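# Move wooden block from tote onto stand's top plate

## Task

Take the wooden block out of the tote and leave it resting on the stand's top plate. The stand's post is already locked at the correct height and must still be locked there at the end; dropping it quickly can count as failure even if a robot is holding it. The tote has to finish entirely on the work bench, with nothing hanging past the edge. One or both robots may be used. At the end every gripper must have released and moved away. No robot may fall or be left leaning, and nothing may count as placed if it stays there only because a robot holds it.

## Robot and tools

Robots: r1 and r2 are identical Hello Robot Stretch 3 units. Each has a two-wheel differential base (0.33 m long, 0.34 m wide, passive omni wheel at the back), a lift that raises the arm along a mast, and one telescoping arm that reaches out to the robot's right side, ending in a wrist (yaw, pitch, roll) and a two-finger gripper. The base cannot slide sideways; to move the hand forward or back you drive the base. An on-the-spot turn pivots about the point between the drive wheels, 0.05 m behind the front edge; with arm retracted and wrist folded the swept radius is 0.28 m, larger if the wrist is unfolded.

Frames: the base frame has its origin on the floor between the drive wheels, x forward, y left, z up. hand_pose is reported in it, at the point where closed fingertips meet. Odometry is the base frame at scene start; heading is positive leftward, -3.142 to 3.142, and counts wheel slip as motion. Each robot reports in its own frames, so only images, lidar_m, wrist_depth_mm and head_depth_mm reveal where the robots are relative to one another.

execute_actions(actions, cameras): actions is a list holding one action or none (empty = just report state and images). The action is an object keyed "r1" and/or "r2". Per robot:
- base: exactly one of translate_m (relative drive in metres from the base's last reported position, forward positive, -1 to 1) or rotate_rad (relative turn in radians, left/counter-clockwise positive, -3.2 to 3.2).
- joints: absolute targets by name: lift_m 0 to 1.1 (arm height); arm_m 0 to 0.52 (extension); wrist_yaw_rad -1.345 to 4.42 (0 along arm, positive toward the front, 3.0 folded over base); wrist_pitch_rad -1.57 to 0.451 (0 level, negative tips fingers down); wrist_roll_rad -2.911 to 2.911; gripper_m -0.089 to 0.179 (larger is wider; actual fingertip gap is 0.007 to 0.025 less, zero below 0.007); head_pan_rad -3.953 to 1.73 (0 forward, positive left, -1.57 along the arm); head_tilt_rad -1.53 to 0.419 (negative down). Done tolerances: 0.004 for lift, arm and gripper, 0.02 for yaw, roll and head, 0.05 for pitch.
- contact_limits: only arm_m, an effort percentage 1 to 100 at which arm motion halts with contact_stop (negative sense when retracting); it also caps holding force until the next action.
All commanded motions start together; each action lasts at most 15 s. Unknown keys or out-of-range numbers reject the whole call. Omitted joints or bases may keep pushing toward earlier targets without showing it. cameras picks images: r1_/r2_ head_camera, nav_camera, wrist_camera, or "all"; omitted or null gives all, [] gives none.

wait(seconds 0 to 10): lets the scene run without new commands, returning state and images. zoom_image(camera, region [x0,y0,x1,y1] pixels, up to 504x504) enlarges part of a camera's latest full image. finished_scene(scene) closes the current scene by its number, irreversibly, and reports success; the goal must already hold and keep holding.

Result lines: base_status and joint_status give how each motion of the last accepted action ended: done, off_target (stopped short, may still push), contact_stop, time_out, torque_fault. After the last three the old target is dropped. An arm or lift hitting something firmly stops and goes slack until recommanded; a slack lift may sag under load or be pushed up by closing fingers on a surface. on_its_own covers uncommanded parts; its "held at" is the held target, not the position. motor_effort is percent of max (peak in brackets), with fixed per-motor bias and noise; positive wheel effort pushes forward; an out-of-range rest effort suggests pushing or carrying. lidar_m: 12 distances in metres from the base origin, 30-degree sectors starting straight ahead and going counter-clockwise (4th left, 7th back, 10th right), plane 0.17 m above floor, range 0.15 to 12 m, "-" means nothing; it sees table legs not tops, other robots but not itself or clear objects, and own parts can block sectors 5, 6, 9, 10. wrist_depth_mm (45 to 1000) and head_depth_mm (280 to 4000, image sideways) are 7x7 grids of median depth, row by row from top left. base_tilt is in degrees (forward/right positive), with a fixed bias up to about 4 degrees; turned_by_wheels and turned_by_imu give turn since last result.

Speed: the base is fast (0.30 m/s, 1.9 rad/s) only when stowed: lift_m below 0.30, arm_m below 0.03, wrist_yaw_rad above 2.54; otherwise 0.10 m/s and 0.63 rad/s. Robots hold the last command while the reply is being composed.

Gripping: command gripper_m below the object's width to hold (lower squeezes harder; a stall guard may ease off, so resend a different value to regrip). Release by opening at least 0.02 past the touch value. Neither reading nor status proves a grasp; check images.

Self-collision: fold or unfold the wrist only with lift_m 0.32 to 0.95, wrist_pitch_rad -0.4, roll near 0; once folded the lift can go to 0.25. With yaw below -0.4 keep pitch at -0.5 or lower.

Avoid: pressing robots together (any base drive after touching another robot presses hard and can end the run); arm pushes against rigid things with the gripper above about 0.45 m (tipping risk, worse after a previous contact_stop or with raised limits); driving while the hand is caught on something fixed; snagging furniture, especially reversing. If base_tilt leans, free the gripper, reverse the last move in small steps, and lower lift to about 0.2 if needed. Avoid wrist overload (10 s torque_fault), drops, slams and hard shoves. Shared loads are risky because two bases travel up to 2.5 cm differently per metre. Loose objects may occasionally get nudged by outside disturbances. Lower the stand's post only slowly, if ever.

Each tool is called after "Call:" by a JSON object that holds its "name" and its "arguments", one argument or row to a line.

## Session

Call:
{"name": "execute_actions", "arguments": {
  "actions": []
}}

Scene clock: 0.00 s.
r1.base_odometry: x=+0.000 y=+0.000 heading=+0.000 (m, m, rad; r1's odometry frame)
r1.turned_by_wheels: +0.000 (rad since the last result)
r1.turned_by_imu: +0.000 (rad since the last result)
r1.base_tilt: forward=+0.9 right=-0.5 (deg)
r1.lidar_m: 1.85 1.25 2.27 2.23 1.13 0.92 0.91 1.00 1.56 3.12 3.43 1.68
r1.head_depth_mm: 1942 2914 3805 3805 3869 3798 2469 / 1912 2802 3887 3813 3749 3771 2493 / 1920 2827 3966 3908 3899 3874 2501 / 1927 2862 3896 3975 3982 3967 2475 / 1919 2838 - 3987 - 3859 2504 / 1926 2802 - - 3971 1792 2449 / 1897 2812 - - - 1659 1255
r1.base_status: not commanded
r1.joint_positions: lift_m=+0.349 arm_m=+0.000 wrist_yaw_rad=+2.920 wrist_pitch_rad=-0.533 wrist_roll_rad=-0.004 gripper_m=+0.037 head_pan_rad=-0.001 head_tilt_rad=+0.013
r1.joint_status: not commanded
r1.motor_effort: left_wheel=+0 right_wheel=+0 lift_m=+18 arm_m=+0 wrist_yaw_rad=-1 wrist_pitch_rad=+5 wrist_roll_rad=+0 gripper_m=-1 head_pan_rad=+1 head_tilt_rad=+1 (%)
r1.hand_pose: x=+0.0245 y=+0.0585 z=+0.3369 quat_wxyz=(+0.261, +0.697, +0.110, +0.659) (m; r1's base frame)
r1.wrist_depth_mm: - - - - - - - / - - - - - - - / 923 - 925 929 908 916 931 / 735 - 731 739 731 744 748 / 613 593 628 607 618 611 626 / 522 529 - 530 547 525 524 / 458 - - 467 459 461 471
r2.base_odometry: x=+0.000 y=+0.000 heading=+0.000 (m, m, rad; r2's odometry frame)
r2.turned_by_wheels: +0.000 (rad since the last result)
r2.turned_by_imu: +0.000 (rad since the last result)
r2.base_tilt: forward=+0.7 right=-0.3 (deg)
r2.lidar_m: 4.02 1.31 1.49 3.44 1.61 0.86 0.72 0.72 0.81 1.32 3.48 3.92
r2.head_depth_mm: 2067 2653 - - - 3507 2409 / 2090 2932 - - - 3474 2373 / 2097 3239 - - - 3503 2350 / 2091 3247 - - - 3379 2313 / 2117 3289 - - - 3377 2295 / 2124 3359 3898 3959 - 3280 2275 / 2162 3458 3812 3934 3888 3287 2229
r2.base_status: not commanded
r2.joint_positions: lift_m=+0.598 arm_m=+0.001 wrist_yaw_rad=+3.025 wrist_pitch_rad=-0.504 wrist_roll_rad=+0.016 gripper_m=+0.037 head_pan_rad=-0.002 head_tilt_rad=-0.005
r2.joint_status: not commanded
r2.motor_effort: left_wheel=+0 right_wheel=-1 lift_m=+21 arm_m=+0 wrist_yaw_rad=+0 wrist_pitch_rad=+4 wrist_roll_rad=+0 gripper_m=+0 head_pan_rad=+0 head_tilt_rad=+2 (%)
r2.hand_pose: x=+0.0036 y=+0.0655 z=+0.5922 quat_wxyz=(+0.217, +0.699, +0.134, +0.668) (m; r2's base frame)
r2.wrist_depth_mm: - - - - - - - / - - - - - - - / - - - - - - - / - - - - - - - / - 990 - 972 999 957 944 / 848 869 - 847 - 804 825 / 763 763 734 737 746 726 712
pictures: r1_head_camera (sideways: a quarter turn clockwise sets it upright), r1_nav_camera (sideways: a quarter turn counterclockwise sets it upright), r1_wrist_camera, r2_head_camera (sideways: a quarter turn clockwise sets it upright), r2_nav_camera (sideways: a quarter turn counterclockwise sets it upright), r2_wrist_camera
Images, in order (width x height): r1_head_camera 896x504, r1_nav_camera 672x504, r1_wrist_camera 644x364, r2_head_camera 896x504, r2_nav_camera 672x504, r2_wrist_camera 644x364.

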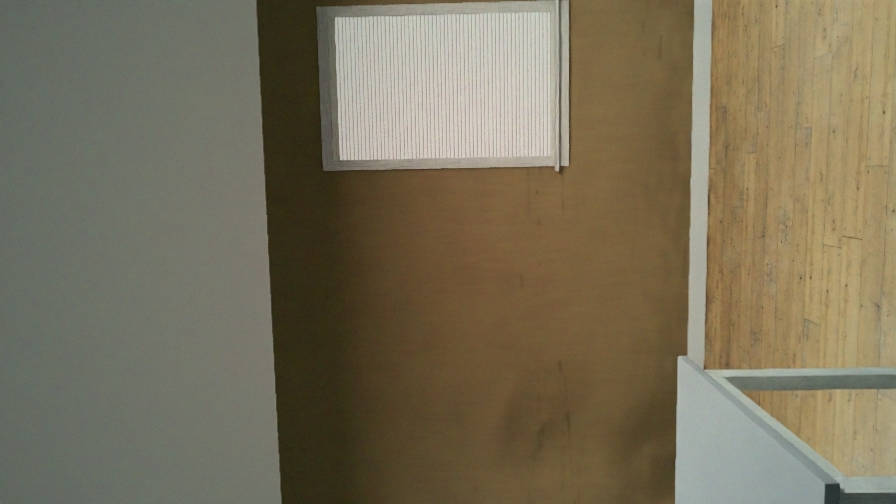

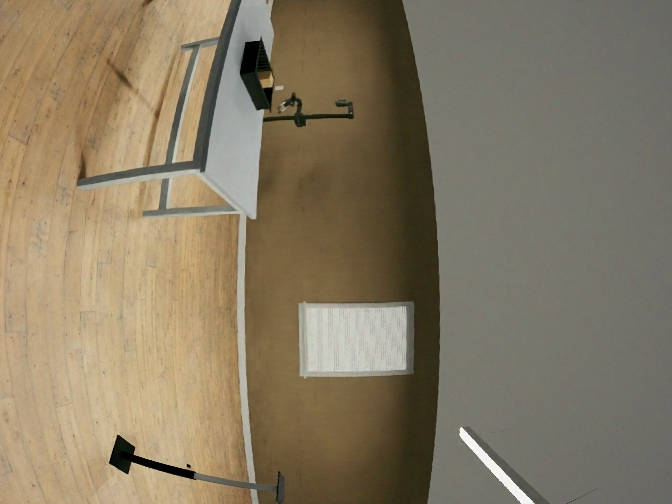

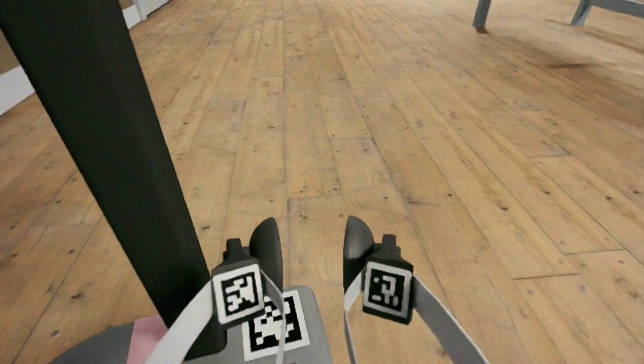

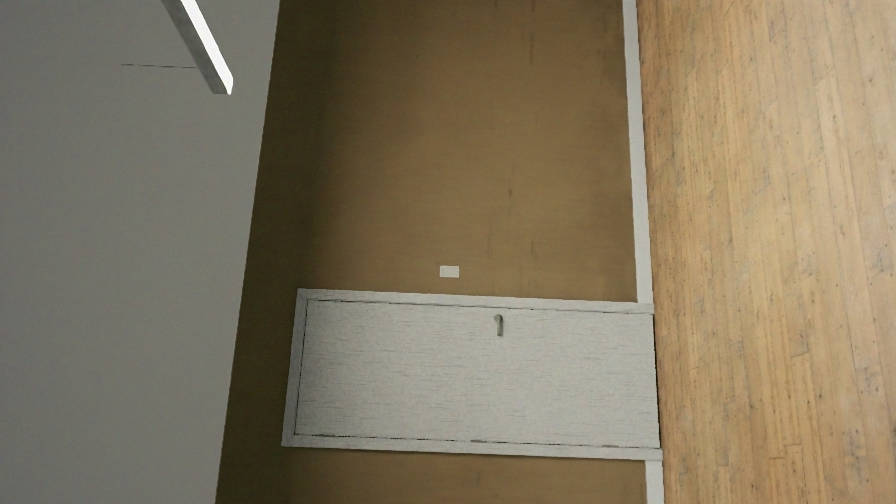

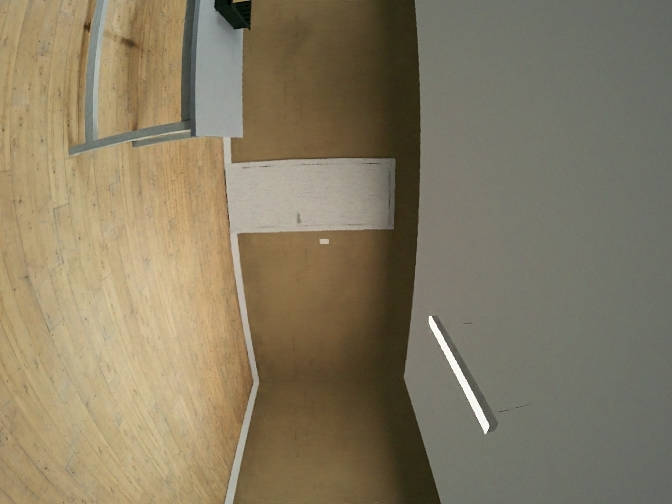

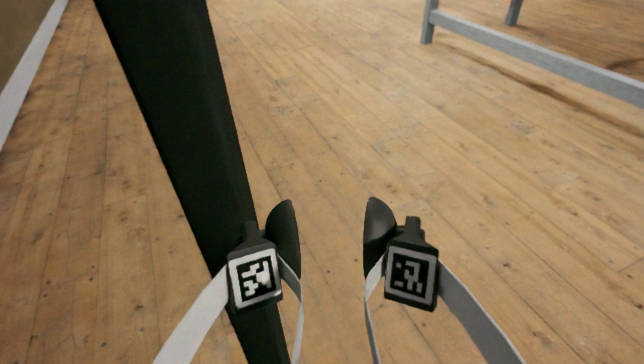

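Call:
{"name": "execute_actions", "arguments": {
  "actions": [
    {"r1":{"joints":{"head_pan_rad":0.55,"head_tilt_rad":-0.25}},"r2":{"joints":{"head_pan_rad":1.0,"head_tilt_rad":-0.4}}}
  ],
  "cameras": ["r1_head_camera","r2_head_camera"]
}}

Scene clock: 13.70 s.
r1.base_odometry: x=+0.000 y=+0.000 heading=+0.000 (m, m, rad; r1's odometry frame)
r1.turned_by_wheels: +0.000 (rad since the last result)
r1.turned_by_imu: -0.001 (rad since the last result)
r1.base_tilt: forward=+0.7 right=-0.6 (deg)
r1.lidar_m: 1.85 1.25 2.27 2.23 1.13 0.92 0.91 1.00 1.56 3.13 3.44 1.68
r1.head_depth_mm: 3644 3851 3900 - 1851 2026 1710 / 3681 - - - 1436 2051 1543 / 3669 - - - 1545 2240 1698 / 3667 - - 2093 1660 2256 1706 / 3673 - - 2148 2718 2237 1710 / 3663 - - 2447 2925 2258 1715 / 3606 - - - 3263 2251 1715
r1.base_status: not commanded
r1.joint_positions: lift_m=+0.349 arm_m=+0.000 wrist_yaw_rad=+2.920 wrist_pitch_rad=-0.533 wrist_roll_rad=-0.004 gripper_m=+0.037 head_pan_rad=+0.543 head_tilt_rad=-0.246
r1.joint_status: all done
r1.motor_effort: left_wheel=-1(1) right_wheel=+0(0) lift_m=+18(18) arm_m=+1(0) wrist_yaw_rad=+0(0) wrist_pitch_rad=+5(4) wrist_roll_rad=+0(0) gripper_m=-1(1) head_pan_rad=+2(21) head_tilt_rad=-2(24) (%)
r1.hand_pose: x=+0.0245 y=+0.0585 z=+0.3369 quat_wxyz=(+0.261, +0.697, +0.110, +0.659) (m; r1's base frame)
r1.wrist_depth_mm: - - - - - - - / - - - - - - - / 910 - 909 929 918 940 938 / 728 - 733 748 744 742 758 / 600 588 646 613 615 621 616 / 527 525 - 529 543 523 529 / 457 - - 465 461 466 458
r2.base_odometry: x=+0.000 y=+0.000 heading=+0.000 (m, m, rad; r2's odometry frame)
r2.turned_by_wheels: +0.000 (rad since the last result)
r2.turned_by_imu: +0.000 (rad since the last result)
r2.base_tilt: forward=+0.6 right=-0.2 (deg)
r2.lidar_m: 4.00 1.32 1.48 3.46 1.60 0.86 0.72 0.72 0.81 1.32 3.48 3.91
r2.head_depth_mm: 3758 - - 1500 2362 1692 1463 / - - - 1649 2328 1739 1455 / - - 2432 2805 2336 1787 1449 / - - 2366 2775 2216 1782 1441 / - - - 3245 2212 1763 1429 / - - - 2872 2260 1745 1431 / - - - 3288 2251 1762 1426
r2.base_status: not commanded
r2.joint_positions: lift_m=+0.598 arm_m=+0.001 wrist_yaw_rad=+3.025 wrist_pitch_rad=-0.504 wrist_roll_rad=+0.016 gripper_m=+0.037 head_pan_rad=+0.993 head_tilt_rad=-0.395
r2.joint_status: all done
r2.motor_effort: left_wheel=+1(1) right_wheel=-1(1) lift_m=+21(21) arm_m=+0(0) wrist_yaw_rad=+1(0) wrist_pitch_rad=+5(5) wrist_roll_rad=+0(1) gripper_m=+0(1) head_pan_rad=+4(51) head_tilt_rad=-2(24) (%)
r2.hand_pose: x=+0.0036 y=+0.0655 z=+0.5922 quat_wxyz=(+0.217, +0.699, +0.134, +0.668) (m; r2's base frame)
r2.wrist_depth_mm: - - - - - - - / - - - - - - - / - - - - - - - / - - - - - - - / 997 967 - 960 968 976 907 / 897 865 - 834 - 811 830 / 770 762 725 750 720 739 717
pictures: r1_head_camera (sideways: a quarter turn clockwise sets it upright), r2_head_camera (sideways: a quarter turn clockwise sets it upright)
Images, in order (width x height): r1_head_camera 896x504, r2_head_camera 896x504.

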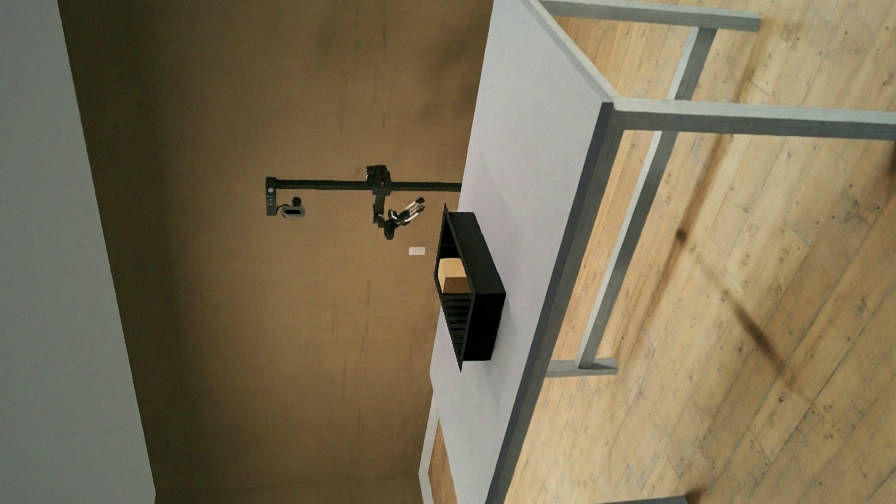

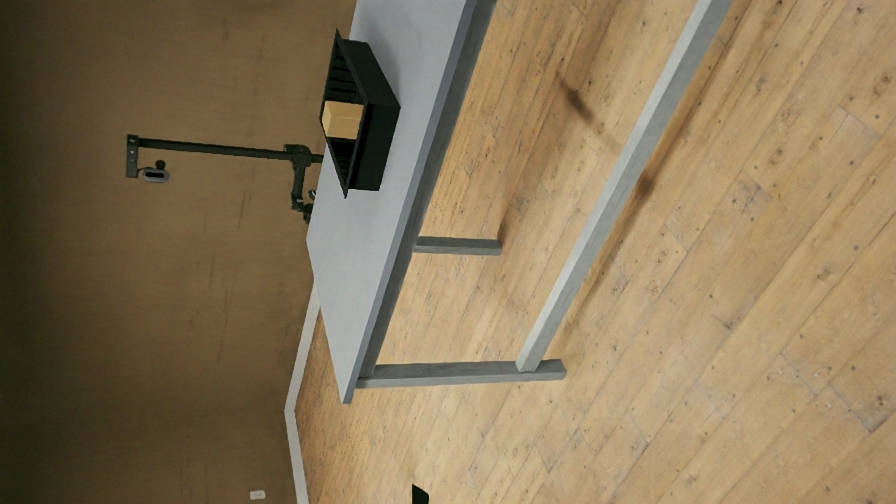

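Call:
{"name": "execute_actions", "arguments": {
  "actions": [
    {"r1":{"base":{"translate_m":0.6},"joints":{"lift_m":1.0,"head_pan_rad":-1.57,"head_tilt_rad":-0.5}}}
  ],
  "cameras": []
}}

Call:
{"name": "execute_actions", "arguments": {
  "actions": [
    {"r1":{"base":{"rotate_rad":1.57}}}
  ],
  "cameras": []
}}

Call:
{"name": "execute_actions", "arguments": {
  "actions": [
    {"r1":{"base":{"translate_m":1.0}}}
  ],
  "cameras": ["r1_head_camera","r1_nav_camera"]
}}

Scene clock: 44.57 s.
r1.base_odometry: x=+0.600 y=+0.000 heading=+0.000 (m, m, rad; r1's odometry frame)
r1.turned_by_wheels: +0.000 (rad since the last result)
r1.turned_by_imu: +0.000 (rad since the last result)
r1.base_tilt: forward=+0.8 right=-0.5 (deg)
r1.lidar_m: 1.26 0.69 1.95 3.70 1.86 1.51 1.50 1.65 2.58 3.22 1.29 3.31
r1.head_depth_mm: 2729 2960 3243 3083 - - 1305 / 2756 3017 3267 2909 2214 - - / 2826 3063 3298 2849 2250 - - / 2824 3119 3369 2891 2135 - - / 2873 3136 3356 2875 2089 - - / 2900 3102 3428 2830 2100 - - / 2990 3227 3474 2835 2083 1663 1409
r1.base_status: done
r1.joint_positions: lift_m=+1.000 arm_m=+0.000 wrist_yaw_rad=+2.920 wrist_pitch_rad=-0.533 wrist_roll_rad=-0.004 gripper_m=+0.037 head_pan_rad=-1.563 head_tilt_rad=-0.494
r1.joint_status: all done
r1.motor_effort: left_wheel=-1(6) right_wheel=+0(4) lift_m=+22(25) arm_m=+0(1) wrist_yaw_rad=+0(1) wrist_pitch_rad=+5(5) wrist_roll_rad=+0(0) gripper_m=-2(1) head_pan_rad=-3(26) head_tilt_rad=-4(25) (%)
r1.hand_pose: x=+0.0245 y=+0.0585 z=+0.9875 quat_wxyz=(+0.261, +0.697, +0.110, +0.659) (m; r1's base frame)
r1.wrist_depth_mm: - - - - - - - / - - - - - 953 964 / - - - - - 798 707 / - - - - - - 677 / - - - - - - - / - - - - - - - / - - - - - - -
r2.base_odometry: x=+0.000 y=+0.000 heading=+0.000 (m, m, rad; r2's odometry frame)
r2.turned_by_wheels: +0.000 (rad since the last result)
r2.turned_by_imu: -0.001 (rad since the last result)
r2.base_tilt: forward=+0.7 right=-0.5 (deg)
r2.lidar_m: 4.00 1.31 1.48 3.47 1.60 0.86 0.72 0.72 0.81 1.32 3.49 3.92
r2.head_depth_mm: 3896 - - 1500 2366 1689 1464 / - - - 1641 2310 1733 1460 / - - 2417 2817 2310 1768 1457 / - - 2378 2779 2188 1777 1446 / - - - 3218 2175 1764 1428 / - - - 2862 2257 1778 1432 / - - - 3224 2239 1745 1433
r2.base_status: not commanded
r2.joint_positions: lift_m=+0.598 arm_m=+0.001 wrist_yaw_rad=+3.025 wrist_pitch_rad=-0.504 wrist_roll_rad=+0.016 gripper_m=+0.037 head_pan_rad=+0.993 head_tilt_rad=-0.395
r2.joint_status: not commanded
r2.motor_effort: left_wheel=+1(1) right_wheel=-1(1) lift_m=+21(21) arm_m=+1(0) wrist_yaw_rad=+0(1) wrist_pitch_rad=+5(4) wrist_roll_rad=+0(0) gripper_m=+0(0) head_pan_rad=+4(4) head_tilt_rad=-2(2) (%)
r2.hand_pose: x=+0.0036 y=+0.0655 z=+0.5922 quat_wxyz=(+0.217, +0.699, +0.134, +0.668) (m; r2's base frame)
r2.wrist_depth_mm: - - - - - - - / - - - - - - - / - - - - - - - / - - - - - - - / - - - 960 - 961 900 / 878 853 - 838 - 825 818 / 750 759 718 741 733 735 722
pictures: none
No camera images: the call's "cameras" was empty. Leave "cameras" out to get every camera's image.

Scene clock: 48.03 s.
r1.base_odometry: x=+0.600 y=+0.000 heading=+1.570 (m, m, rad; r1's odometry frame)
r1.turned_by_wheels: +1.570 (rad since the last result)
r1.turned_by_imu: +1.587 (rad since the last result)
r1.base_tilt: forward=+0.8 right=-0.6 (deg)
r1.lidar_m: 3.72 1.86 1.51 1.50 1.65 2.57 3.22 1.30 3.30 1.26 0.70 1.95
r1.head_depth_mm: 2790 2998 3309 2967 - - 1308 / 2811 3047 3332 2890 2248 - - / 2866 3105 3318 2873 2287 - - / 2843 3152 3337 2862 2151 - - / 2929 3145 3442 2877 2074 - - / 2928 3183 3586 2457 1954 - - / 2975 3231 3505 1174 1946 1633 1396
r1.base_status: done
r1.joint_positions: lift_m=+1.000 arm_m=+0.000 wrist_yaw_rad=+2.920 wrist_pitch_rad=-0.533 wrist_roll_rad=-0.004 gripper_m=+0.037 head_pan_rad=-1.563 head_tilt_rad=-0.494
r1.joint_status: not commanded
r1.motor_effort: left_wheel=-5(10) right_wheel=+4(7) lift_m=+22(22) arm_m=+0(0) wrist_yaw_rad=+0(0) wrist_pitch_rad=+4(5) wrist_roll_rad=+0(0) gripper_m=+0(1) head_pan_rad=-2(1) head_tilt_rad=-4(4) (%)
r1.hand_pose: x=+0.0245 y=+0.0585 z=+0.9875 quat_wxyz=(+0.261, +0.697, +0.110, +0.659) (m; r1's base frame)
r1.wrist_depth_mm: - - - - - - - / - - - - - - - / - - - - - - - / - - - - - - - / - - - - - - - / - - - - - - - / - - - - - - -
r2.base_odometry: x=+0.000 y=+0.000 heading=+0.000 (m, m, rad; r2's odometry frame)
r2.turned_by_wheels: +0.000 (rad since the last result)
r2.turned_by_imu: +0.000 (rad since the last result)
r2.base_tilt: forward=+0.7 right=-0.2 (deg)
r2.lidar_m: 4.01 1.32 1.48 3.45 1.60 0.86 0.72 0.72 0.81 1.32 3.49 3.90
r2.head_depth_mm: 3760 3968 - 1497 2364 1708 1467 / - - - 1650 2342 1723 1450 / - - 2427 2810 2314 1775 1459 / - - 2395 2830 2190 1776 1435 / - - - 3265 2184 1775 1431 / - - - 2856 2301 1770 1433 / - - - 3244 2269 1733 1426
r2.base_status: not commanded
r2.joint_positions: lift_m=+0.598 arm_m=+0.001 wrist_yaw_rad=+3.025 wrist_pitch_rad=-0.504 wrist_roll_rad=+0.016 gripper_m=+0.037 head_pan_rad=+0.993 head_tilt_rad=-0.395
r2.joint_status: not commanded
r2.motor_effort: left_wheel=+1(0) right_wheel=-1(0) lift_m=+21(21) arm_m=+0(1) wrist_yaw_rad=+0(0) wrist_pitch_rad=+5(5) wrist_roll_rad=+1(0) gripper_m=+0(0) head_pan_rad=+6(4) head_tilt_rad=-1(2) (%)
r2.hand_pose: x=+0.0036 y=+0.0655 z=+0.5922 quat_wxyz=(+0.217, +0.699, +0.134, +0.668) (m; r2's base frame)
r2.wrist_depth_mm: - - - - - - - / - - - - - - - / - - - - - - - / - - - - - - - / 986 989 - 986 985 928 925 / 871 874 - 838 - 823 804 / 766 760 724 735 711 713 705
pictures: none
No camera images: the call's "cameras" was empty. Leave "cameras" out to get every camera's image.

Scene clock: 59.00 s.
r1.base_odometry: x=+0.601 y=+1.000 heading=+1.570 (m, m, rad; r1's odometry frame)
r1.turned_by_wheels: +0.000 (rad since the last result)
r1.turned_by_imu: +0.001 (rad since the last result)
r1.base_tilt: forward=+0.7 right=-0.6 (deg)
r1.lidar_m: 3.31 1.66 1.35 1.35 1.48 2.31 4.21 0.86 0.87 1.35 1.12 4.63
r1.head_depth_mm: 2945 3139 3478 1240 - - 1300 / 2972 3223 3509 1178 919 - - / 2996 3227 3508 1121 917 - - / 2954 3320 3643 1082 884 - - / 3087 3303 3527 1141 891 - - / 3117 3318 3583 1116 893 - - / 3131 3388 3595 1169 903 1660 1396
r1.base_status: done
r1.joint_positions: lift_m=+1.000 arm_m=+0.000 wrist_yaw_rad=+2.920 wrist_pitch_rad=-0.533 wrist_roll_rad=-0.004 gripper_m=+0.037 head_pan_rad=-1.563 head_tilt_rad=-0.494
r1.joint_status: not commanded
r1.motor_effort: left_wheel=-5(6) right_wheel=+3(6) lift_m=+22(22) arm_m=+0(1) wrist_yaw_rad=+0(0) wrist_pitch_rad=+5(4) wrist_roll_rad=+0(0) gripper_m=+0(0) head_pan_rad=-2(1) head_tilt_rad=-4(4) (%)
r1.hand_pose: x=+0.0245 y=+0.0585 z=+0.9875 quat_wxyz=(+0.261, +0.697, +0.110, +0.659) (m; r1's base frame)
r1.wrist_depth_mm: - - - - - - - / - - - - - - - / - - - - - - - / - - - - - - - / - - - - - - - / - - - - - - - / - - - - - - -
r2.base_odometry: x=+0.000 y=+0.000 heading=+0.000 (m, m, rad; r2's odometry frame)
r2.turned_by_wheels: +0.000 (rad since the last result)
r2.turned_by_imu: -0.001 (rad since the last result)
r2.base_tilt: forward=+0.6 right=-0.1 (deg)
r2.lidar_m: 4.01 1.32 1.48 3.45 1.60 0.86 0.72 0.72 0.81 1.32 3.48 3.91
r2.head_depth_mm: 3797 3942 - 1493 2383 1692 1463 / - - - 1645 2330 1753 1460 / - - 2379 2802 2339 1772 1455 / - - 2363 2744 2216 1768 1437 / - - - 3216 2193 1767 1438 / - - - 2901 2290 1762 1438 / - - - 3256 2246 1744 1417
r2.base_status: not commanded
r2.joint_positions: lift_m=+0.598 arm_m=+0.001 wrist_yaw_rad=+3.025 wrist_pitch_rad=-0.504 wrist_roll_rad=+0.016 gripper_m=+0.037 head_pan_rad=+0.993 head_tilt_rad=-0.395
r2.joint_status: not commanded
r2.motor_effort: left_wheel=+1(1) right_wheel=-1(1) lift_m=+21(21) arm_m=+0(0) wrist_yaw_rad=+0(1) wrist_pitch_rad=+5(5) wrist_roll_rad=+1(1) gripper_m=-2(1) head_pan_rad=+5(4) head_tilt_rad=-2(2) (%)
r2.hand_pose: x=+0.0036 y=+0.0655 z=+0.5922 quat_wxyz=(+0.217, +0.699, +0.134, +0.668) (m; r2's base frame)
r2.wrist_depth_mm: - - - - - - - / - - - - - - - / - - - - - - - / - - - - - - - / - 974 - 962 987 938 893 / 868 872 - 834 - 809 809 / 762 774 732 745 737 734 705
pictures: r1_head_camera (sideways: a quarter turn clockwise sets it upright), r1_nav_camera (sideways: a quarter turn counterclockwise sets it upright)
Images, in order (width x height): r1_head_camera 896x504, r1_nav_camera 672x504.

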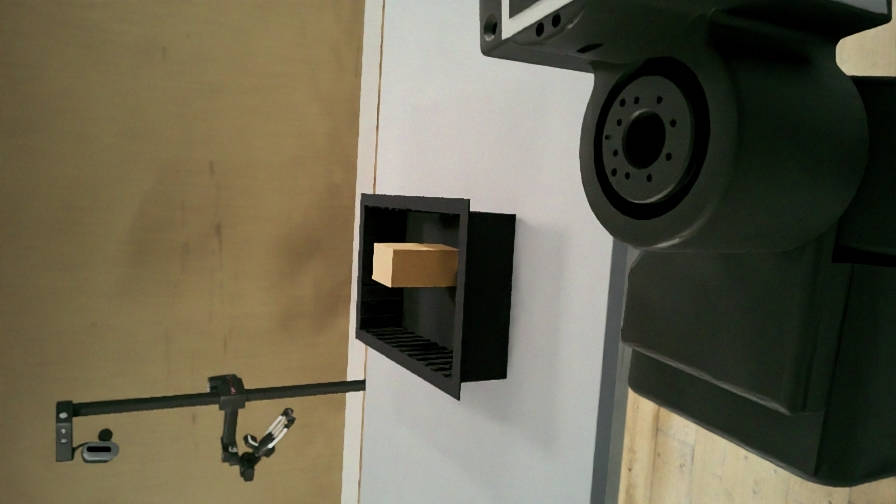

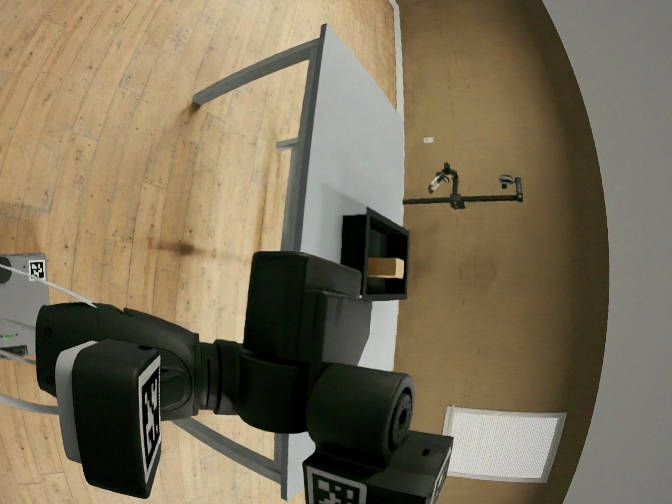

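Call:
{"name": "execute_actions", "arguments": {
  "actions": [
    {"r1":{"joints":{"lift_m":0.95,"wrist_pitch_rad":-0.4,"wrist_yaw_rad":0,"gripper_m":0.1}}}
  ],
  "cameras": ["r1_wrist_camera"]
}}

Scene clock: 70.67 s.
r1.base_odometry: x=+0.601 y=+1.000 heading=+1.570 (m, m, rad; r1's odometry frame)
r1.turned_by_wheels: +0.000 (rad since the last result)
r1.turned_by_imu: -0.001 (rad since the last result)
r1.base_tilt: forward=+0.8 right=-0.6 (deg)
r1.lidar_m: 3.30 1.67 1.35 1.35 1.48 2.31 4.22 0.86 0.87 1.35 1.12 4.62
r1.head_depth_mm: 2925 3180 3423 1184 868 - - / 2999 3210 3474 1177 865 1619 - / 2978 3265 3463 1120 863 - - / 3001 3229 3471 1085 870 - - / 3077 3274 3558 1137 882 1631 1355 / 3045 3277 3550 1111 892 1645 1366 / 3112 3366 3710 1157 901 1649 1369
r1.base_status: not commanded
r1.joint_positions: lift_m=+0.950 arm_m=+0.000 wrist_yaw_rad=+0.002 wrist_pitch_rad=-0.420 wrist_roll_rad=-0.004 gripper_m=+0.100 head_pan_rad=-1.563 head_tilt_rad=-0.494
r1.joint_status: all done
r1.motor_effort: left_wheel=-4(5) right_wheel=+3(3) lift_m=+14(19) arm_m=-1(1) wrist_yaw_rad=-3(2) wrist_pitch_rad=+8(9) wrist_roll_rad=+1(0) gripper_m=-1(80) head_pan_rad=-1(2) head_tilt_rad=-3(4) (%)
r1.hand_pose: x=-0.0210 y=-0.3690 z=+0.9624 quat_wxyz=(+0.693, +0.149, -0.690, -0.147) (m; r1's base frame)
r1.wrist_depth_mm: - - - - - - - / - - - - - - - / 787 782 691 677 810 801 - / 593 583 593 590 591 598 595 / - - - 574 516 518 491 / - - - - - - - / - - - - - - 672
r2.base_odometry: x=+0.000 y=+0.000 heading=+0.000 (m, m, rad; r2's odometry frame)
r2.turned_by_wheels: +0.000 (rad since the last result)
r2.turned_by_imu: -0.001 (rad since the last result)
r2.base_tilt: forward=+0.7 right=-0.4 (deg)
r2.lidar_m: 4.01 1.32 1.48 3.45 1.61 0.86 0.72 0.72 0.81 1.32 3.49 3.94
r2.head_depth_mm: 3748 3881 3960 1501 2355 1692 1462 / - - - 1658 2326 1733 1443 / - - 2400 2819 2311 1778 1438 / - - 2361 2756 2192 1772 1445 / - - - 3292 2216 1775 1449 / - - - 2898 2273 1766 1434 / - - - 3196 2261 1749 1427
r2.base_status: not commanded
r2.joint_positions: lift_m=+0.598 arm_m=+0.001 wrist_yaw_rad=+3.025 wrist_pitch_rad=-0.504 wrist_roll_rad=+0.016 gripper_m=+0.037 head_pan_rad=+0.993 head_tilt_rad=-0.395
r2.joint_status: not commanded
r2.motor_effort: left_wheel=+1(1) right_wheel=-1(1) lift_m=+21(21) arm_m=+0(1) wrist_yaw_rad=+0(0) wrist_pitch_rad=+5(5) wrist_roll_rad=+1(1) gripper_m=-1(1) head_pan_rad=+4(5) head_tilt_rad=-2(2) (%)
r2.hand_pose: x=+0.0036 y=+0.0655 z=+0.5922 quat_wxyz=(+0.217, +0.699, +0.134, +0.668) (m; r2's base frame)
r2.wrist_depth_mm: - - - - - - - / - - - - - - - / - - - - - - - / - - - - - - - / - - - 968 997 943 935 / 883 856 - 839 - 856 802 / 773 741 741 746 734 718 712
pictures: r1_wrist_camera
Images, in order (width x height): r1_wrist_camera 644x364.

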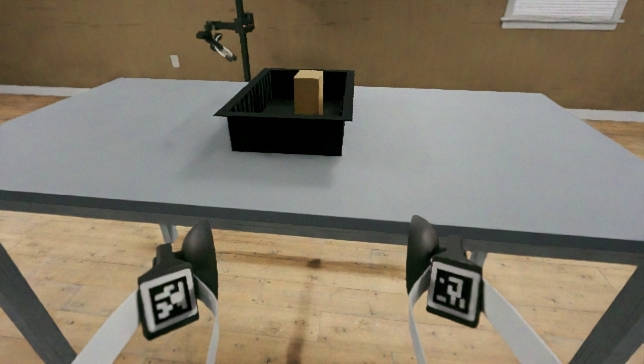

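Call:
{"name": "execute_actions", "arguments": {
  "actions": [
    {"r1":{"base":{"rotate_rad":0.5},"joints":{"lift_m":1.1}}}
  ],
  "cameras": []
}}

Call:
{"name": "execute_actions", "arguments": {
  "actions": [
    {"r1":{"base":{"translate_m":-0.6}}}
  ],
  "cameras": []
}}

Call:
{"name": "execute_actions", "arguments": {
  "actions": [
    {"r1":{"base":{"rotate_rad":-0.5}}}
  ],
  "cameras": []
}}

Call:
{"name": "execute_actions", "arguments": {
  "actions": [
    {"r1":{"base":{"translate_m":0.527},"joints":{"arm_m":0.35,"wrist_pitch_rad":-1.0}}}
  ],
  "cameras": ["r1_wrist_camera","r1_head_camera"]
}}

Scene clock: 85.77 s.
r1.base_odometry: x=+0.601 y=+1.000 heading=+2.069 (m, m, rad; r1's odometry frame)
r1.turned_by_wheels: +0.500 (rad since the last result)
r1.turned_by_imu: +0.505 (rad since the last result)
r1.base_tilt: forward=+0.9 right=-0.5 (deg)
r1.lidar_m: 1.69 1.36 1.34 1.46 2.24 4.21 0.87 0.86 1.35 1.12 1.15 3.54
r1.head_depth_mm: 3043 - - - - - 1302 / 3180 - - - - - - / 3489 - - - - - 1323 / 3748 - - 1177 - 1593 1373 / - - - 1242 2039 1669 1372 / - - - 1235 1397 1521 1370 / - - - 2708 2098 1649 1359
r1.base_status: done
r1.joint_positions: lift_m=+1.100 arm_m=+0.000 wrist_yaw_rad=+0.001 wrist_pitch_rad=-0.420 wrist_roll_rad=-0.004 gripper_m=+0.100 head_pan_rad=-1.563 head_tilt_rad=-0.494
r1.joint_status: all done
r1.motor_effort: left_wheel=-5(10) right_wheel=+4(7) lift_m=+22(25) arm_m=+0(0) wrist_yaw_rad=-2(3) wrist_pitch_rad=+8(8) wrist_roll_rad=+0(0) gripper_m=+0(0) head_pan_rad=-1(2) head_tilt_rad=-4(4) (%)
r1.hand_pose: x=-0.0213 y=-0.3690 z=+1.1120 quat_wxyz=(+0.693, +0.148, -0.690, -0.147) (m; r1's base frame)
r1.wrist_depth_mm: - - - - - - - / - - - - - - - / - - - - - - - / - - 902 860 829 829 813 / - - - 757 718 642 669 / - - - - - 573 573 / - - - - - - 492
r2.base_odometry: x=+0.000 y=+0.000 heading=+0.000 (m, m, rad; r2's odometry frame)
r2.turned_by_wheels: +0.000 (rad since the last result)
r2.turned_by_imu: -0.001 (rad since the last result)
r2.base_tilt: forward=+0.8 right=-0.1 (deg)
r2.lidar_m: 4.02 1.32 1.48 3.44 1.60 0.86 0.72 0.72 0.81 1.32 3.48 3.93
r2.head_depth_mm: 3844 3921 - 1507 2368 1685 1471 / - - - 1652 2370 1728 1460 / - - 2450 2757 2327 1777 1452 / - - 2378 2730 2210 1782 1447 / - - - 3282 2214 1760 1440 / - - - 2859 2313 1743 1434 / - - - 3186 2275 1745 1430
r2.base_status: not commanded
r2.joint_positions: lift_m=+0.598 arm_m=+0.001 wrist_yaw_rad=+3.025 wrist_pitch_rad=-0.504 wrist_roll_rad=+0.016 gripper_m=+0.037 head_pan_rad=+0.993 head_tilt_rad=-0.395
r2.joint_status: not commanded
r2.motor_effort: left_wheel=+1(1) right_wheel=-1(1) lift_m=+21(21) arm_m=+0(1) wrist_yaw_rad=+1(0) wrist_pitch_rad=+4(5) wrist_roll_rad=+0(1) gripper_m=+0(1) head_pan_rad=+6(6) head_tilt_rad=-2(2) (%)
r2.hand_pose: x=+0.0036 y=+0.0655 z=+0.5922 quat_wxyz=(+0.217, +0.699, +0.134, +0.668) (m; r2's base frame)
r2.wrist_depth_mm: - - - - - - - / - - - - - - - / - - - - - - - / - - - - - - - / - 980 - 992 953 969 929 / 892 846 - 841 - 838 816 / 755 754 744 752 731 719 728
pictures: none
No camera images: the call's "cameras" was empty. Leave "cameras" out to get every camera's image.

Scene clock: 92.73 s.
r1.base_odometry: x=+0.888 y=+0.473 heading=+2.069 (m, m, rad; r1's odometry frame)
r1.turned_by_wheels: +0.000 (rad since the last result)
r1.turned_by_imu: -0.003 (rad since the last result)
r1.base_tilt: forward=+0.9 right=-0.5 (deg)
r1.lidar_m: 2.16 1.73 1.71 1.86 2.84 1.62 1.63 0.33 0.33 1.06 1.39 4.51
r1.head_depth_mm: 2700 - - - - - 537 / 2862 - - - - - - / 3083 - - - - - 545 / 3342 3559 - 1127 - 663 561 / 3513 3891 - 1010 828 683 610 / 3740 - - 1089 831 682 1346 / - - - 1029 860 721 1372
r1.base_status: done
r1.joint_positions: lift_m=+1.100 arm_m=+0.000 wrist_yaw_rad=+0.001 wrist_pitch_rad=-0.420 wrist_roll_rad=-0.004 gripper_m=+0.100 head_pan_rad=-1.563 head_tilt_rad=-0.494
r1.joint_status: not commanded
r1.motor_effort: left_wheel=-4(11) right_wheel=+4(4) lift_m=+22(22) arm_m=+1(0) wrist_yaw_rad=-2(2) wrist_pitch_rad=+8(8) wrist_roll_rad=+1(1) gripper_m=-1(1) head_pan_rad=-3(3) head_tilt_rad=-4(4) (%)
r1.hand_pose: x=-0.0213 y=-0.3690 z=+1.1120 quat_wxyz=(+0.693, +0.148, -0.690, -0.147) (m; r1's base frame)
r1.wrist_depth_mm: - - - - - - - / - - - - - - - / - - - - - - - / 852 871 771 807 876 - - / 742 697 642 689 720 701 697 / - 590 572 580 583 574 578 / - 511 492 493 495 493 500
r2.base_odometry: x=+0.000 y=+0.000 heading=+0.000 (m, m, rad; r2's odometry frame)
r2.turned_by_wheels: +0.000 (rad since the last result)
r2.turned_by_imu: -0.001 (rad since the last result)
r2.base_tilt: forward=+0.6 right=-0.2 (deg)
r2.lidar_m: 4.01 1.32 1.48 3.45 1.60 0.86 0.72 0.72 0.81 1.32 3.49 3.93
r2.head_depth_mm: 3799 3976 - 1502 2358 1700 1458 / - - - 1646 2337 1725 1464 / - - 2404 2794 2316 1775 1448 / - - 2368 2811 2191 1777 1445 / - - - 3316 2177 1762 1431 / - - - 2838 2282 1755 1425 / - - - 3202 2251 1748 1434
r2.base_status: not commanded
r2.joint_positions: lift_m=+0.598 arm_m=+0.001 wrist_yaw_rad=+3.025 wrist_pitch_rad=-0.504 wrist_roll_rad=+0.016 gripper_m=+0.037 head_pan_rad=+0.993 head_tilt_rad=-0.395
r2.joint_status: not commanded
r2.motor_effort: left_wheel=+0(0) right_wheel=-1(0) lift_m=+21(21) arm_m=+0(0) wrist_yaw_rad=+0(0) wrist_pitch_rad=+5(4) wrist_roll_rad=+1(0) gripper_m=-1(0) head_pan_rad=+5(4) head_tilt_rad=-2(2) (%)
r2.hand_pose: x=+0.0036 y=+0.0655 z=+0.5922 quat_wxyz=(+0.217, +0.699, +0.134, +0.668) (m; r2's base frame)
r2.wrist_depth_mm: - - - - - - - / - - - - - - - / - - - - - - - / - - - - - - - / 964 - - 978 976 910 925 / 894 871 - 816 - 839 798 / 768 756 733 745 734 731 715
pictures: none
No camera images: the call's "cameras" was empty. Leave "cameras" out to get every camera's image.

Scene clock: 94.47 s.
r1.base_odometry: x=+0.888 y=+0.473 heading=+1.569 (m, m, rad; r1's odometry frame)
r1.turned_by_wheels: -0.500 (rad since the last result)
r1.turned_by_imu: -0.506 (rad since the last result)
r1.base_tilt: forward=+0.8 right=-0.5 (deg)
r1.lidar_m: 4.24 2.12 1.72 1.71 1.88 2.94 1.63 3.82 0.33 0.33 1.08 1.39
r1.head_depth_mm: 2539 - - - - - 1308 / 2528 - - - - - - / 2594 - - - - - 541 / 2675 2934 - 2886 - 661 563 / 2702 2968 3247 3027 830 679 562 / 2801 2995 3219 1174 862 684 563 / 2749 2978 3274 1171 859 680 562
r1.base_status: done
r1.joint_positions: lift_m=+1.100 arm_m=+0.000 wrist_yaw_rad=+0.001 wrist_pitch_rad=-0.420 wrist_roll_rad=-0.004 gripper_m=+0.100 head_pan_rad=-1.563 head_tilt_rad=-0.494
r1.joint_status: not commanded
r1.motor_effort: left_wheel=+3(8) right_wheel=-3(7) lift_m=+22(22) arm_m=+0(1) wrist_yaw_rad=-1(2) wrist_pitch_rad=+8(8) wrist_roll_rad=+0(0) gripper_m=-2(1) head_pan_rad=-2(1) head_tilt_rad=-4(4) (%)
r1.hand_pose: x=-0.0213 y=-0.3690 z=+1.1120 quat_wxyz=(+0.693, +0.148, -0.690, -0.147) (m; r1's base frame)
r1.wrist_depth_mm: - - - - - - - / - - - - - - - / - - - - - - - / 774 798 864 860 - - - / 597 684 679 678 720 - - / 537 597 576 579 577 - - / 490 477 493 500 527 - -
r2.base_odometry: x=+0.000 y=+0.000 heading=+0.000 (m, m, rad; r2's odometry frame)
r2.turned_by_wheels: +0.000 (rad since the last result)
r2.turned_by_imu: +0.000 (rad since the last result)
r2.base_tilt: forward=+0.7 right=+0.0 (deg)
r2.lidar_m: 3.99 1.32 1.48 3.45 1.61 0.86 0.72 0.72 0.81 1.33 3.49 3.93
r2.head_depth_mm: 3773 - - 1509 2393 1681 1455 / - - - 1644 2356 1729 1449 / - 2798 2399 2840 2338 1787 1443 / - - 2373 2834 2224 1794 1452 / - - - 3284 2200 1768 1441 / - - - 2869 2278 1753 1431 / - - - 3222 2281 1734 1425
r2.base_status: not commanded
r2.joint_positions: lift_m=+0.598 arm_m=+0.001 wrist_yaw_rad=+3.025 wrist_pitch_rad=-0.504 wrist_roll_rad=+0.016 gripper_m=+0.037 head_pan_rad=+0.993 head_tilt_rad=-0.395
r2.joint_status: not commanded
r2.motor_effort: left_wheel=+1(1) right_wheel=-1(1) lift_m=+21(21) arm_m=+0(0) wrist_yaw_rad=+1(0) wrist_pitch_rad=+5(5) wrist_roll_rad=+0(0) gripper_m=-1(0) head_pan_rad=+5(6) head_tilt_rad=-2(2) (%)
r2.hand_pose: x=+0.0036 y=+0.0655 z=+0.5922 quat_wxyz=(+0.217, +0.699, +0.134, +0.668) (m; r2's base frame)
r2.wrist_depth_mm: - - - - - - - / - - - - - - - / - - - - - - - / - - - - - - - / 987 999 - 956 993 972 944 / 866 865 - 816 - 808 808 / 743 767 742 754 736 719 741
pictures: none
No camera images: the call's "cameras" was empty. Leave "cameras" out to get every camera's image.

Scene clock: 100.97 s.
r1.base_odometry: x=+0.889 y=+1.000 heading=+1.570 (m, m, rad; r1's odometry frame)
r1.turned_by_wheels: +0.000 (rad since the last result)
r1.turned_by_imu: -0.001 (rad since the last result)
r1.base_tilt: forward=+0.8 right=-0.6 (deg)
r1.lidar_m: 4.01 1.98 1.64 1.63 1.79 2.80 2.14 0.69 1.07 1.06 1.17 0.93
r1.head_depth_mm: - 2912 3115 1184 860 684 565 / 2619 2943 3266 1183 867 684 563 / 2681 - 3282 1067 818 683 576 / 2710 - - 1040 843 681 575 / 2822 3042 3337 1057 859 681 594 / 2813 3045 3315 1170 773 680 591 / 2811 3095 3406 1166 856 681 605
r1.base_status: done
r1.joint_positions: lift_m=+1.100 arm_m=+0.350 wrist_yaw_rad=+0.000 wrist_pitch_rad=-1.003 wrist_roll_rad=-0.004 gripper_m=+0.100 head_pan_rad=-1.563 head_tilt_rad=-0.494
r1.joint_status: all done
r1.motor_effort: left_wheel=+3(8) right_wheel=-3(4) lift_m=+22(22) arm_m=+6(7) wrist_yaw_rad=+0(2) wrist_pitch_rad=+1(7) wrist_roll_rad=+0(1) gripper_m=+0(1) head_pan_rad=-2(2) head_tilt_rad=-4(4) (%)
r1.hand_pose: x=-0.0216 y=-0.6120 z=+1.0095 quat_wxyz=(+0.621, +0.341, -0.618, -0.340) (m; r1's base frame)
r1.wrist_depth_mm: 559 554 473 469 581 581 - / 495 505 493 509 513 537 533 / 469 465 464 344 469 490 496 / 435 425 438 429 440 454 457 / 401 373 407 412 352 422 422 / 381 308 385 386 311 395 393 / 358 356 354 293 356 369 372
r2.base_odometry: x=+0.000 y=+0.000 heading=+0.000 (m, m, rad; r2's odometry frame)
r2.turned_by_wheels: +0.000 (rad since the last result)
r2.turned_by_imu: -0.001 (rad since the last result)
r2.base_tilt: forward=+0.7 right=-0.3 (deg)
r2.lidar_m: 4.02 1.31 1.48 3.45 1.60 0.86 0.72 0.72 0.81 1.32 3.47 3.91
r2.head_depth_mm: 3748 2541 3978 1499 2365 1685 1471 / - - - 1643 2333 1746 1460 / - - 2408 2817 2342 1778 1449 / - - 2361 2796 2187 1791 1443 / - - - 3221 2188 1767 1421 / - - - 2837 2262 1754 1433 / - - - 3214 2300 1742 1423
r2.base_status: not commanded
r2.joint_positions: lift_m=+0.598 arm_m=+0.001 wrist_yaw_rad=+3.025 wrist_pitch_rad=-0.504 wrist_roll_rad=+0.016 gripper_m=+0.037 head_pan_rad=+0.993 head_tilt_rad=-0.395
r2.joint_status: not commanded
r2.motor_effort: left_wheel=+1(1) right_wheel=-1(1) lift_m=+21(21) arm_m=+0(0) wrist_yaw_rad=+1(0) wrist_pitch_rad=+4(5) wrist_roll_rad=+1(0) gripper_m=+0(1) head_pan_rad=+4(5) head_tilt_rad=-2(2) (%)
r2.hand_pose: x=+0.0036 y=+0.0655 z=+0.5922 quat_wxyz=(+0.217, +0.699, +0.134, +0.668) (m; r2's base frame)
r2.wrist_depth_mm: - - - - - - - / - - - - - - - / - - - - - - - / - - - - - - - / 993 - - 944 - 916 919 / 878 862 - 821 - 807 823 / 763 760 722 729 734 740 727
pictures: r1_head_camera (sideways: a quarter turn clockwise sets it upright), r1_wrist_camera
Images, in order (width x height): r1_head_camera 896x504, r1_wrist_camera 644x364.

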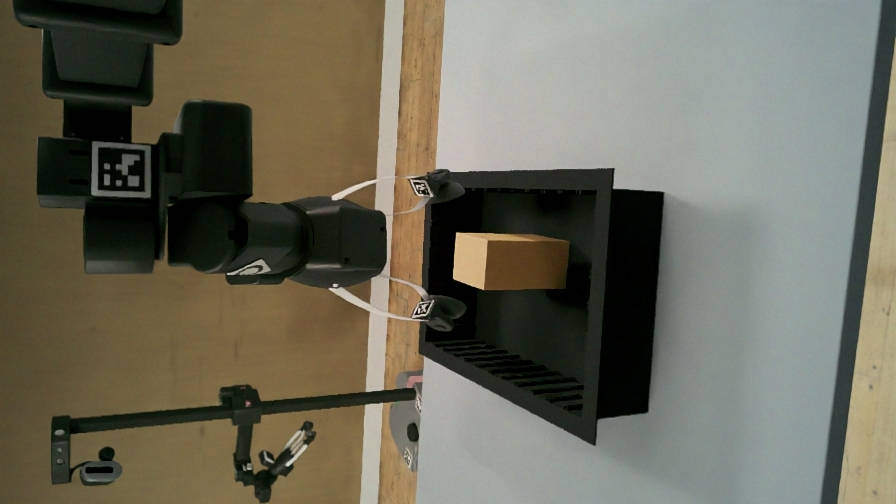

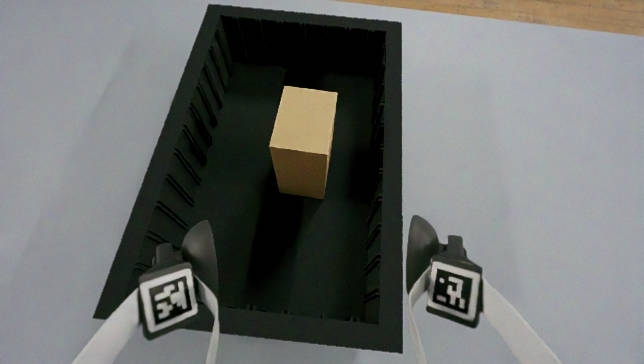

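Call:
{"name": "execute_actions", "arguments": {
  "actions": [
    {"r1":{"joints":{"arm_m":0.51}}}
  ],
  "cameras": []
}}

Call:
{"name": "execute_actions", "arguments": {
  "actions": [
    {"r1":{"joints":{"lift_m":1.02}}}
  ],
  "cameras": ["r1_wrist_camera","r1_head_camera"]
}}

Scene clock: 114.53 s.
r1.base_odometry: x=+0.889 y=+1.000 heading=+1.570 (m, m, rad; r1's odometry frame)
r1.turned_by_wheels: +0.000 (rad since the last result)
r1.turned_by_imu: -0.001 (rad since the last result)
r1.base_tilt: forward=+0.8 right=-0.6 (deg)
r1.lidar_m: 4.02 1.98 1.64 1.63 1.79 2.80 2.14 0.69 1.07 1.06 1.17 0.93
r1.head_depth_mm: 2622 2956 3200 1179 867 682 565 / 2663 2983 3094 1183 868 680 564 / 2692 3074 3225 1062 812 681 579 / 2790 - 3343 1036 845 681 579 / 2810 3026 3331 1057 857 681 593 / 2801 3007 3328 1173 775 681 594 / 2804 3084 3410 1171 865 678 605
r1.base_status: not commanded
r1.joint_positions: lift_m=+1.100 arm_m=+0.510 wrist_yaw_rad=+0.000 wrist_pitch_rad=-1.003 wrist_roll_rad=-0.004 gripper_m=+0.100 head_pan_rad=-1.563 head_tilt_rad=-0.494
r1.joint_status: all done
r1.motor_effort: left_wheel=+3(3) right_wheel=-3(3) lift_m=+22(22) arm_m=+6(8) wrist_yaw_rad=-1(1) wrist_pitch_rad=+1(1) wrist_roll_rad=+0(0) gripper_m=+0(0) head_pan_rad=-2(2) head_tilt_rad=-4(4) (%)
r1.hand_pose: x=-0.0216 y=-0.7719 z=+1.0094 quat_wxyz=(+0.621, +0.341, -0.618, -0.340) (m; r1's base frame)
r1.wrist_depth_mm: - - - - - - - / 507 503 514 519 526 - - / 464 473 401 402 471 493 498 / 431 429 430 438 439 453 458 / 403 398 406 398 402 418 418 / 379 378 381 272 356 396 397 / 355 340 357 356 359 369 374
r2.base_odometry: x=+0.000 y=+0.000 heading=+0.000 (m, m, rad; r2's odometry frame)
r2.turned_by_wheels: +0.000 (rad since the last result)
r2.turned_by_imu: -0.001 (rad since the last result)
r2.base_tilt: forward=+0.5 right=-0.2 (deg)
r2.lidar_m: 4.01 1.32 1.48 3.47 1.61 0.86 0.72 0.72 0.80 1.32 3.48 3.93
r2.head_depth_mm: 3786 3982 - 1505 2345 1703 1470 / - - - 1658 2331 1727 1461 / - - 2392 2806 2309 1785 1448 / - - 2388 2803 2193 1773 1457 / - - - 3294 2198 1768 1438 / - - - 2825 2239 1761 1421 / - - - 3231 2272 1745 1410
r2.base_status: not commanded
r2.joint_positions: lift_m=+0.598 arm_m=+0.001 wrist_yaw_rad=+3.025 wrist_pitch_rad=-0.504 wrist_roll_rad=+0.016 gripper_m=+0.037 head_pan_rad=+0.993 head_tilt_rad=-0.395
r2.joint_status: not commanded
r2.motor_effort: left_wheel=+1(1) right_wheel=-1(1) lift_m=+21(21) arm_m=+0(0) wrist_yaw_rad=+1(0) wrist_pitch_rad=+5(5) wrist_roll_rad=+0(0) gripper_m=+0(1) head_pan_rad=+4(6) head_tilt_rad=-2(2) (%)
r2.hand_pose: x=+0.0036 y=+0.0655 z=+0.5922 quat_wxyz=(+0.217, +0.699, +0.134, +0.668) (m; r2's base frame)
r2.wrist_depth_mm: - - - - - - - / - - - - - - - / - - - - - - - / - - - - - - - / - 992 - 954 960 953 958 / 849 842 - 857 - 805 823 / 758 771 734 754 735 734 718
pictures: none
No camera images: the call's "cameras" was empty. Leave "cameras" out to get every camera's image.

Scene clock: 116.10 s.
r1.base_odometry: x=+0.889 y=+1.000 heading=+1.570 (m, m, rad; r1's odometry frame)
r1.turned_by_wheels: +0.000 (rad since the last result)
r1.turned_by_imu: +0.000 (rad since the last result)
r1.base_tilt: forward=+0.8 right=-0.6 (deg)
r1.lidar_m: 4.02 1.98 1.64 1.63 1.79 2.79 2.14 0.69 1.07 1.06 1.17 0.93
r1.head_depth_mm: 2664 2877 - 1124 870 685 564 / 2717 2908 3265 1179 863 682 564 / 2770 2936 3296 1068 815 681 580 / 2794 2937 - 1032 841 680 577 / 2799 3033 3291 1061 859 680 594 / 2797 3003 3312 1164 773 679 592 / 2812 3075 3423 1171 861 681 606
r1.base_status: not commanded
r1.joint_positions: lift_m=+1.020 arm_m=+0.510 wrist_yaw_rad=+0.000 wrist_pitch_rad=-1.003 wrist_roll_rad=-0.004 gripper_m=+0.100 head_pan_rad=-1.563 head_tilt_rad=-0.494
r1.joint_status: all done
r1.motor_effort: left_wheel=+2(3) right_wheel=-3(3) lift_m=+14(20) arm_m=+7(6) wrist_yaw_rad=+0(0) wrist_pitch_rad=+1(1) wrist_roll_rad=+0(0) gripper_m=+0(2) head_pan_rad=-2(2) head_tilt_rad=-4(4) (%)
r1.hand_pose: x=-0.0216 y=-0.7719 z=+0.9299 quat_wxyz=(+0.621, +0.341, -0.618, -0.340) (m; r1's base frame)
r1.wrist_depth_mm: 445 453 456 461 - - - / 410 400 331 322 323 431 428 / 373 311 378 376 357 393 400 / 346 277 353 356 343 364 369 / 326 269 328 211 323 336 342 / 297 244 201 198 311 316 320 / 213 281 288 289 260 297 301
r2.base_odometry: x=+0.000 y=+0.000 heading=+0.000 (m, m, rad; r2's odometry frame)
r2.turned_by_wheels: +0.000 (rad since the last result)
r2.turned_by_imu: +0.000 (rad since the last result)
r2.base_tilt: forward=+0.6 right=-0.2 (deg)
r2.lidar_m: 4.01 1.32 1.48 3.44 1.61 0.86 0.72 0.72 0.81 1.32 3.49 3.92
r2.head_depth_mm: 3829 3836 - 1507 2369 1694 1458 / - - 1954 1648 2356 1734 1464 / - - 2425 2800 2316 1785 1454 / - - 2362 2795 2204 1780 1448 / - - - 3278 2211 1786 1431 / - - - 2863 2270 1755 1426 / - - - 3203 2268 1733 1415
r2.base_status: not commanded
r2.joint_positions: lift_m=+0.598 arm_m=+0.001 wrist_yaw_rad=+3.025 wrist_pitch_rad=-0.504 wrist_roll_rad=+0.016 gripper_m=+0.037 head_pan_rad=+0.993 head_tilt_rad=-0.395
r2.joint_status: not commanded
r2.motor_effort: left_wheel=+1(1) right_wheel=-1(0) lift_m=+21(21) arm_m=+0(0) wrist_yaw_rad=+0(0) wrist_pitch_rad=+5(5) wrist_roll_rad=+0(1) gripper_m=-1(0) head_pan_rad=+6(4) head_tilt_rad=-2(2) (%)
r2.hand_pose: x=+0.0036 y=+0.0655 z=+0.5922 quat_wxyz=(+0.217, +0.699, +0.134, +0.668) (m; r2's base frame)
r2.wrist_depth_mm: - - - - - - - / - - - - - - - / - - - - - - - / - - - - - - - / - 990 - 965 985 931 937 / 878 866 - 846 - 808 803 / 763 753 718 753 724 731 725
pictures: r1_head_camera (sideways: a quarter turn clockwise sets it upright), r1_wrist_camera
Images, in order (width x height): r1_head_camera 896x504, r1_wrist_camera 644x364.

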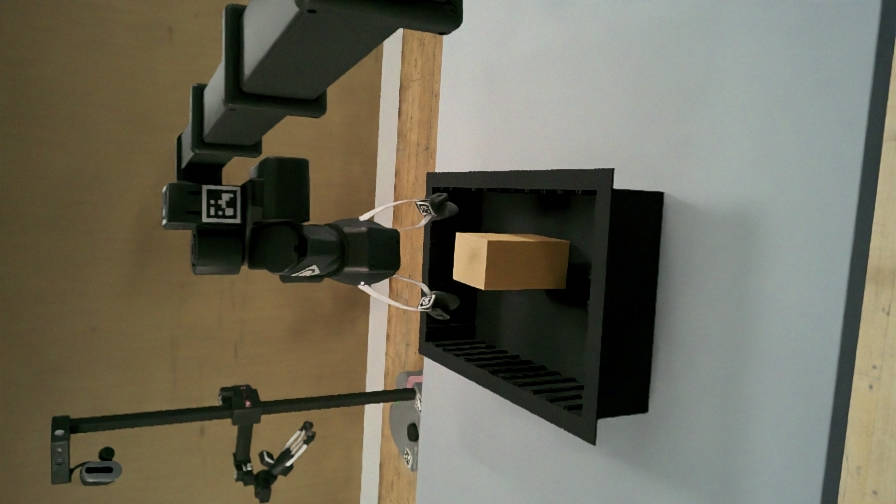

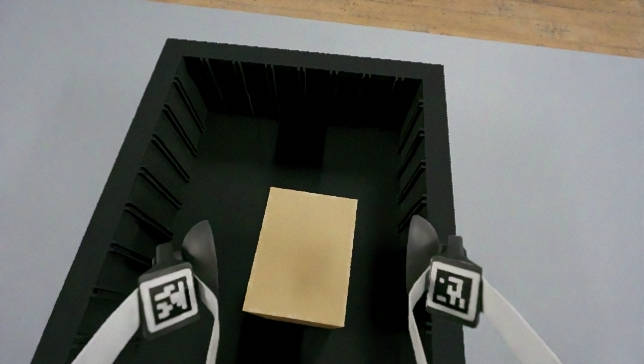

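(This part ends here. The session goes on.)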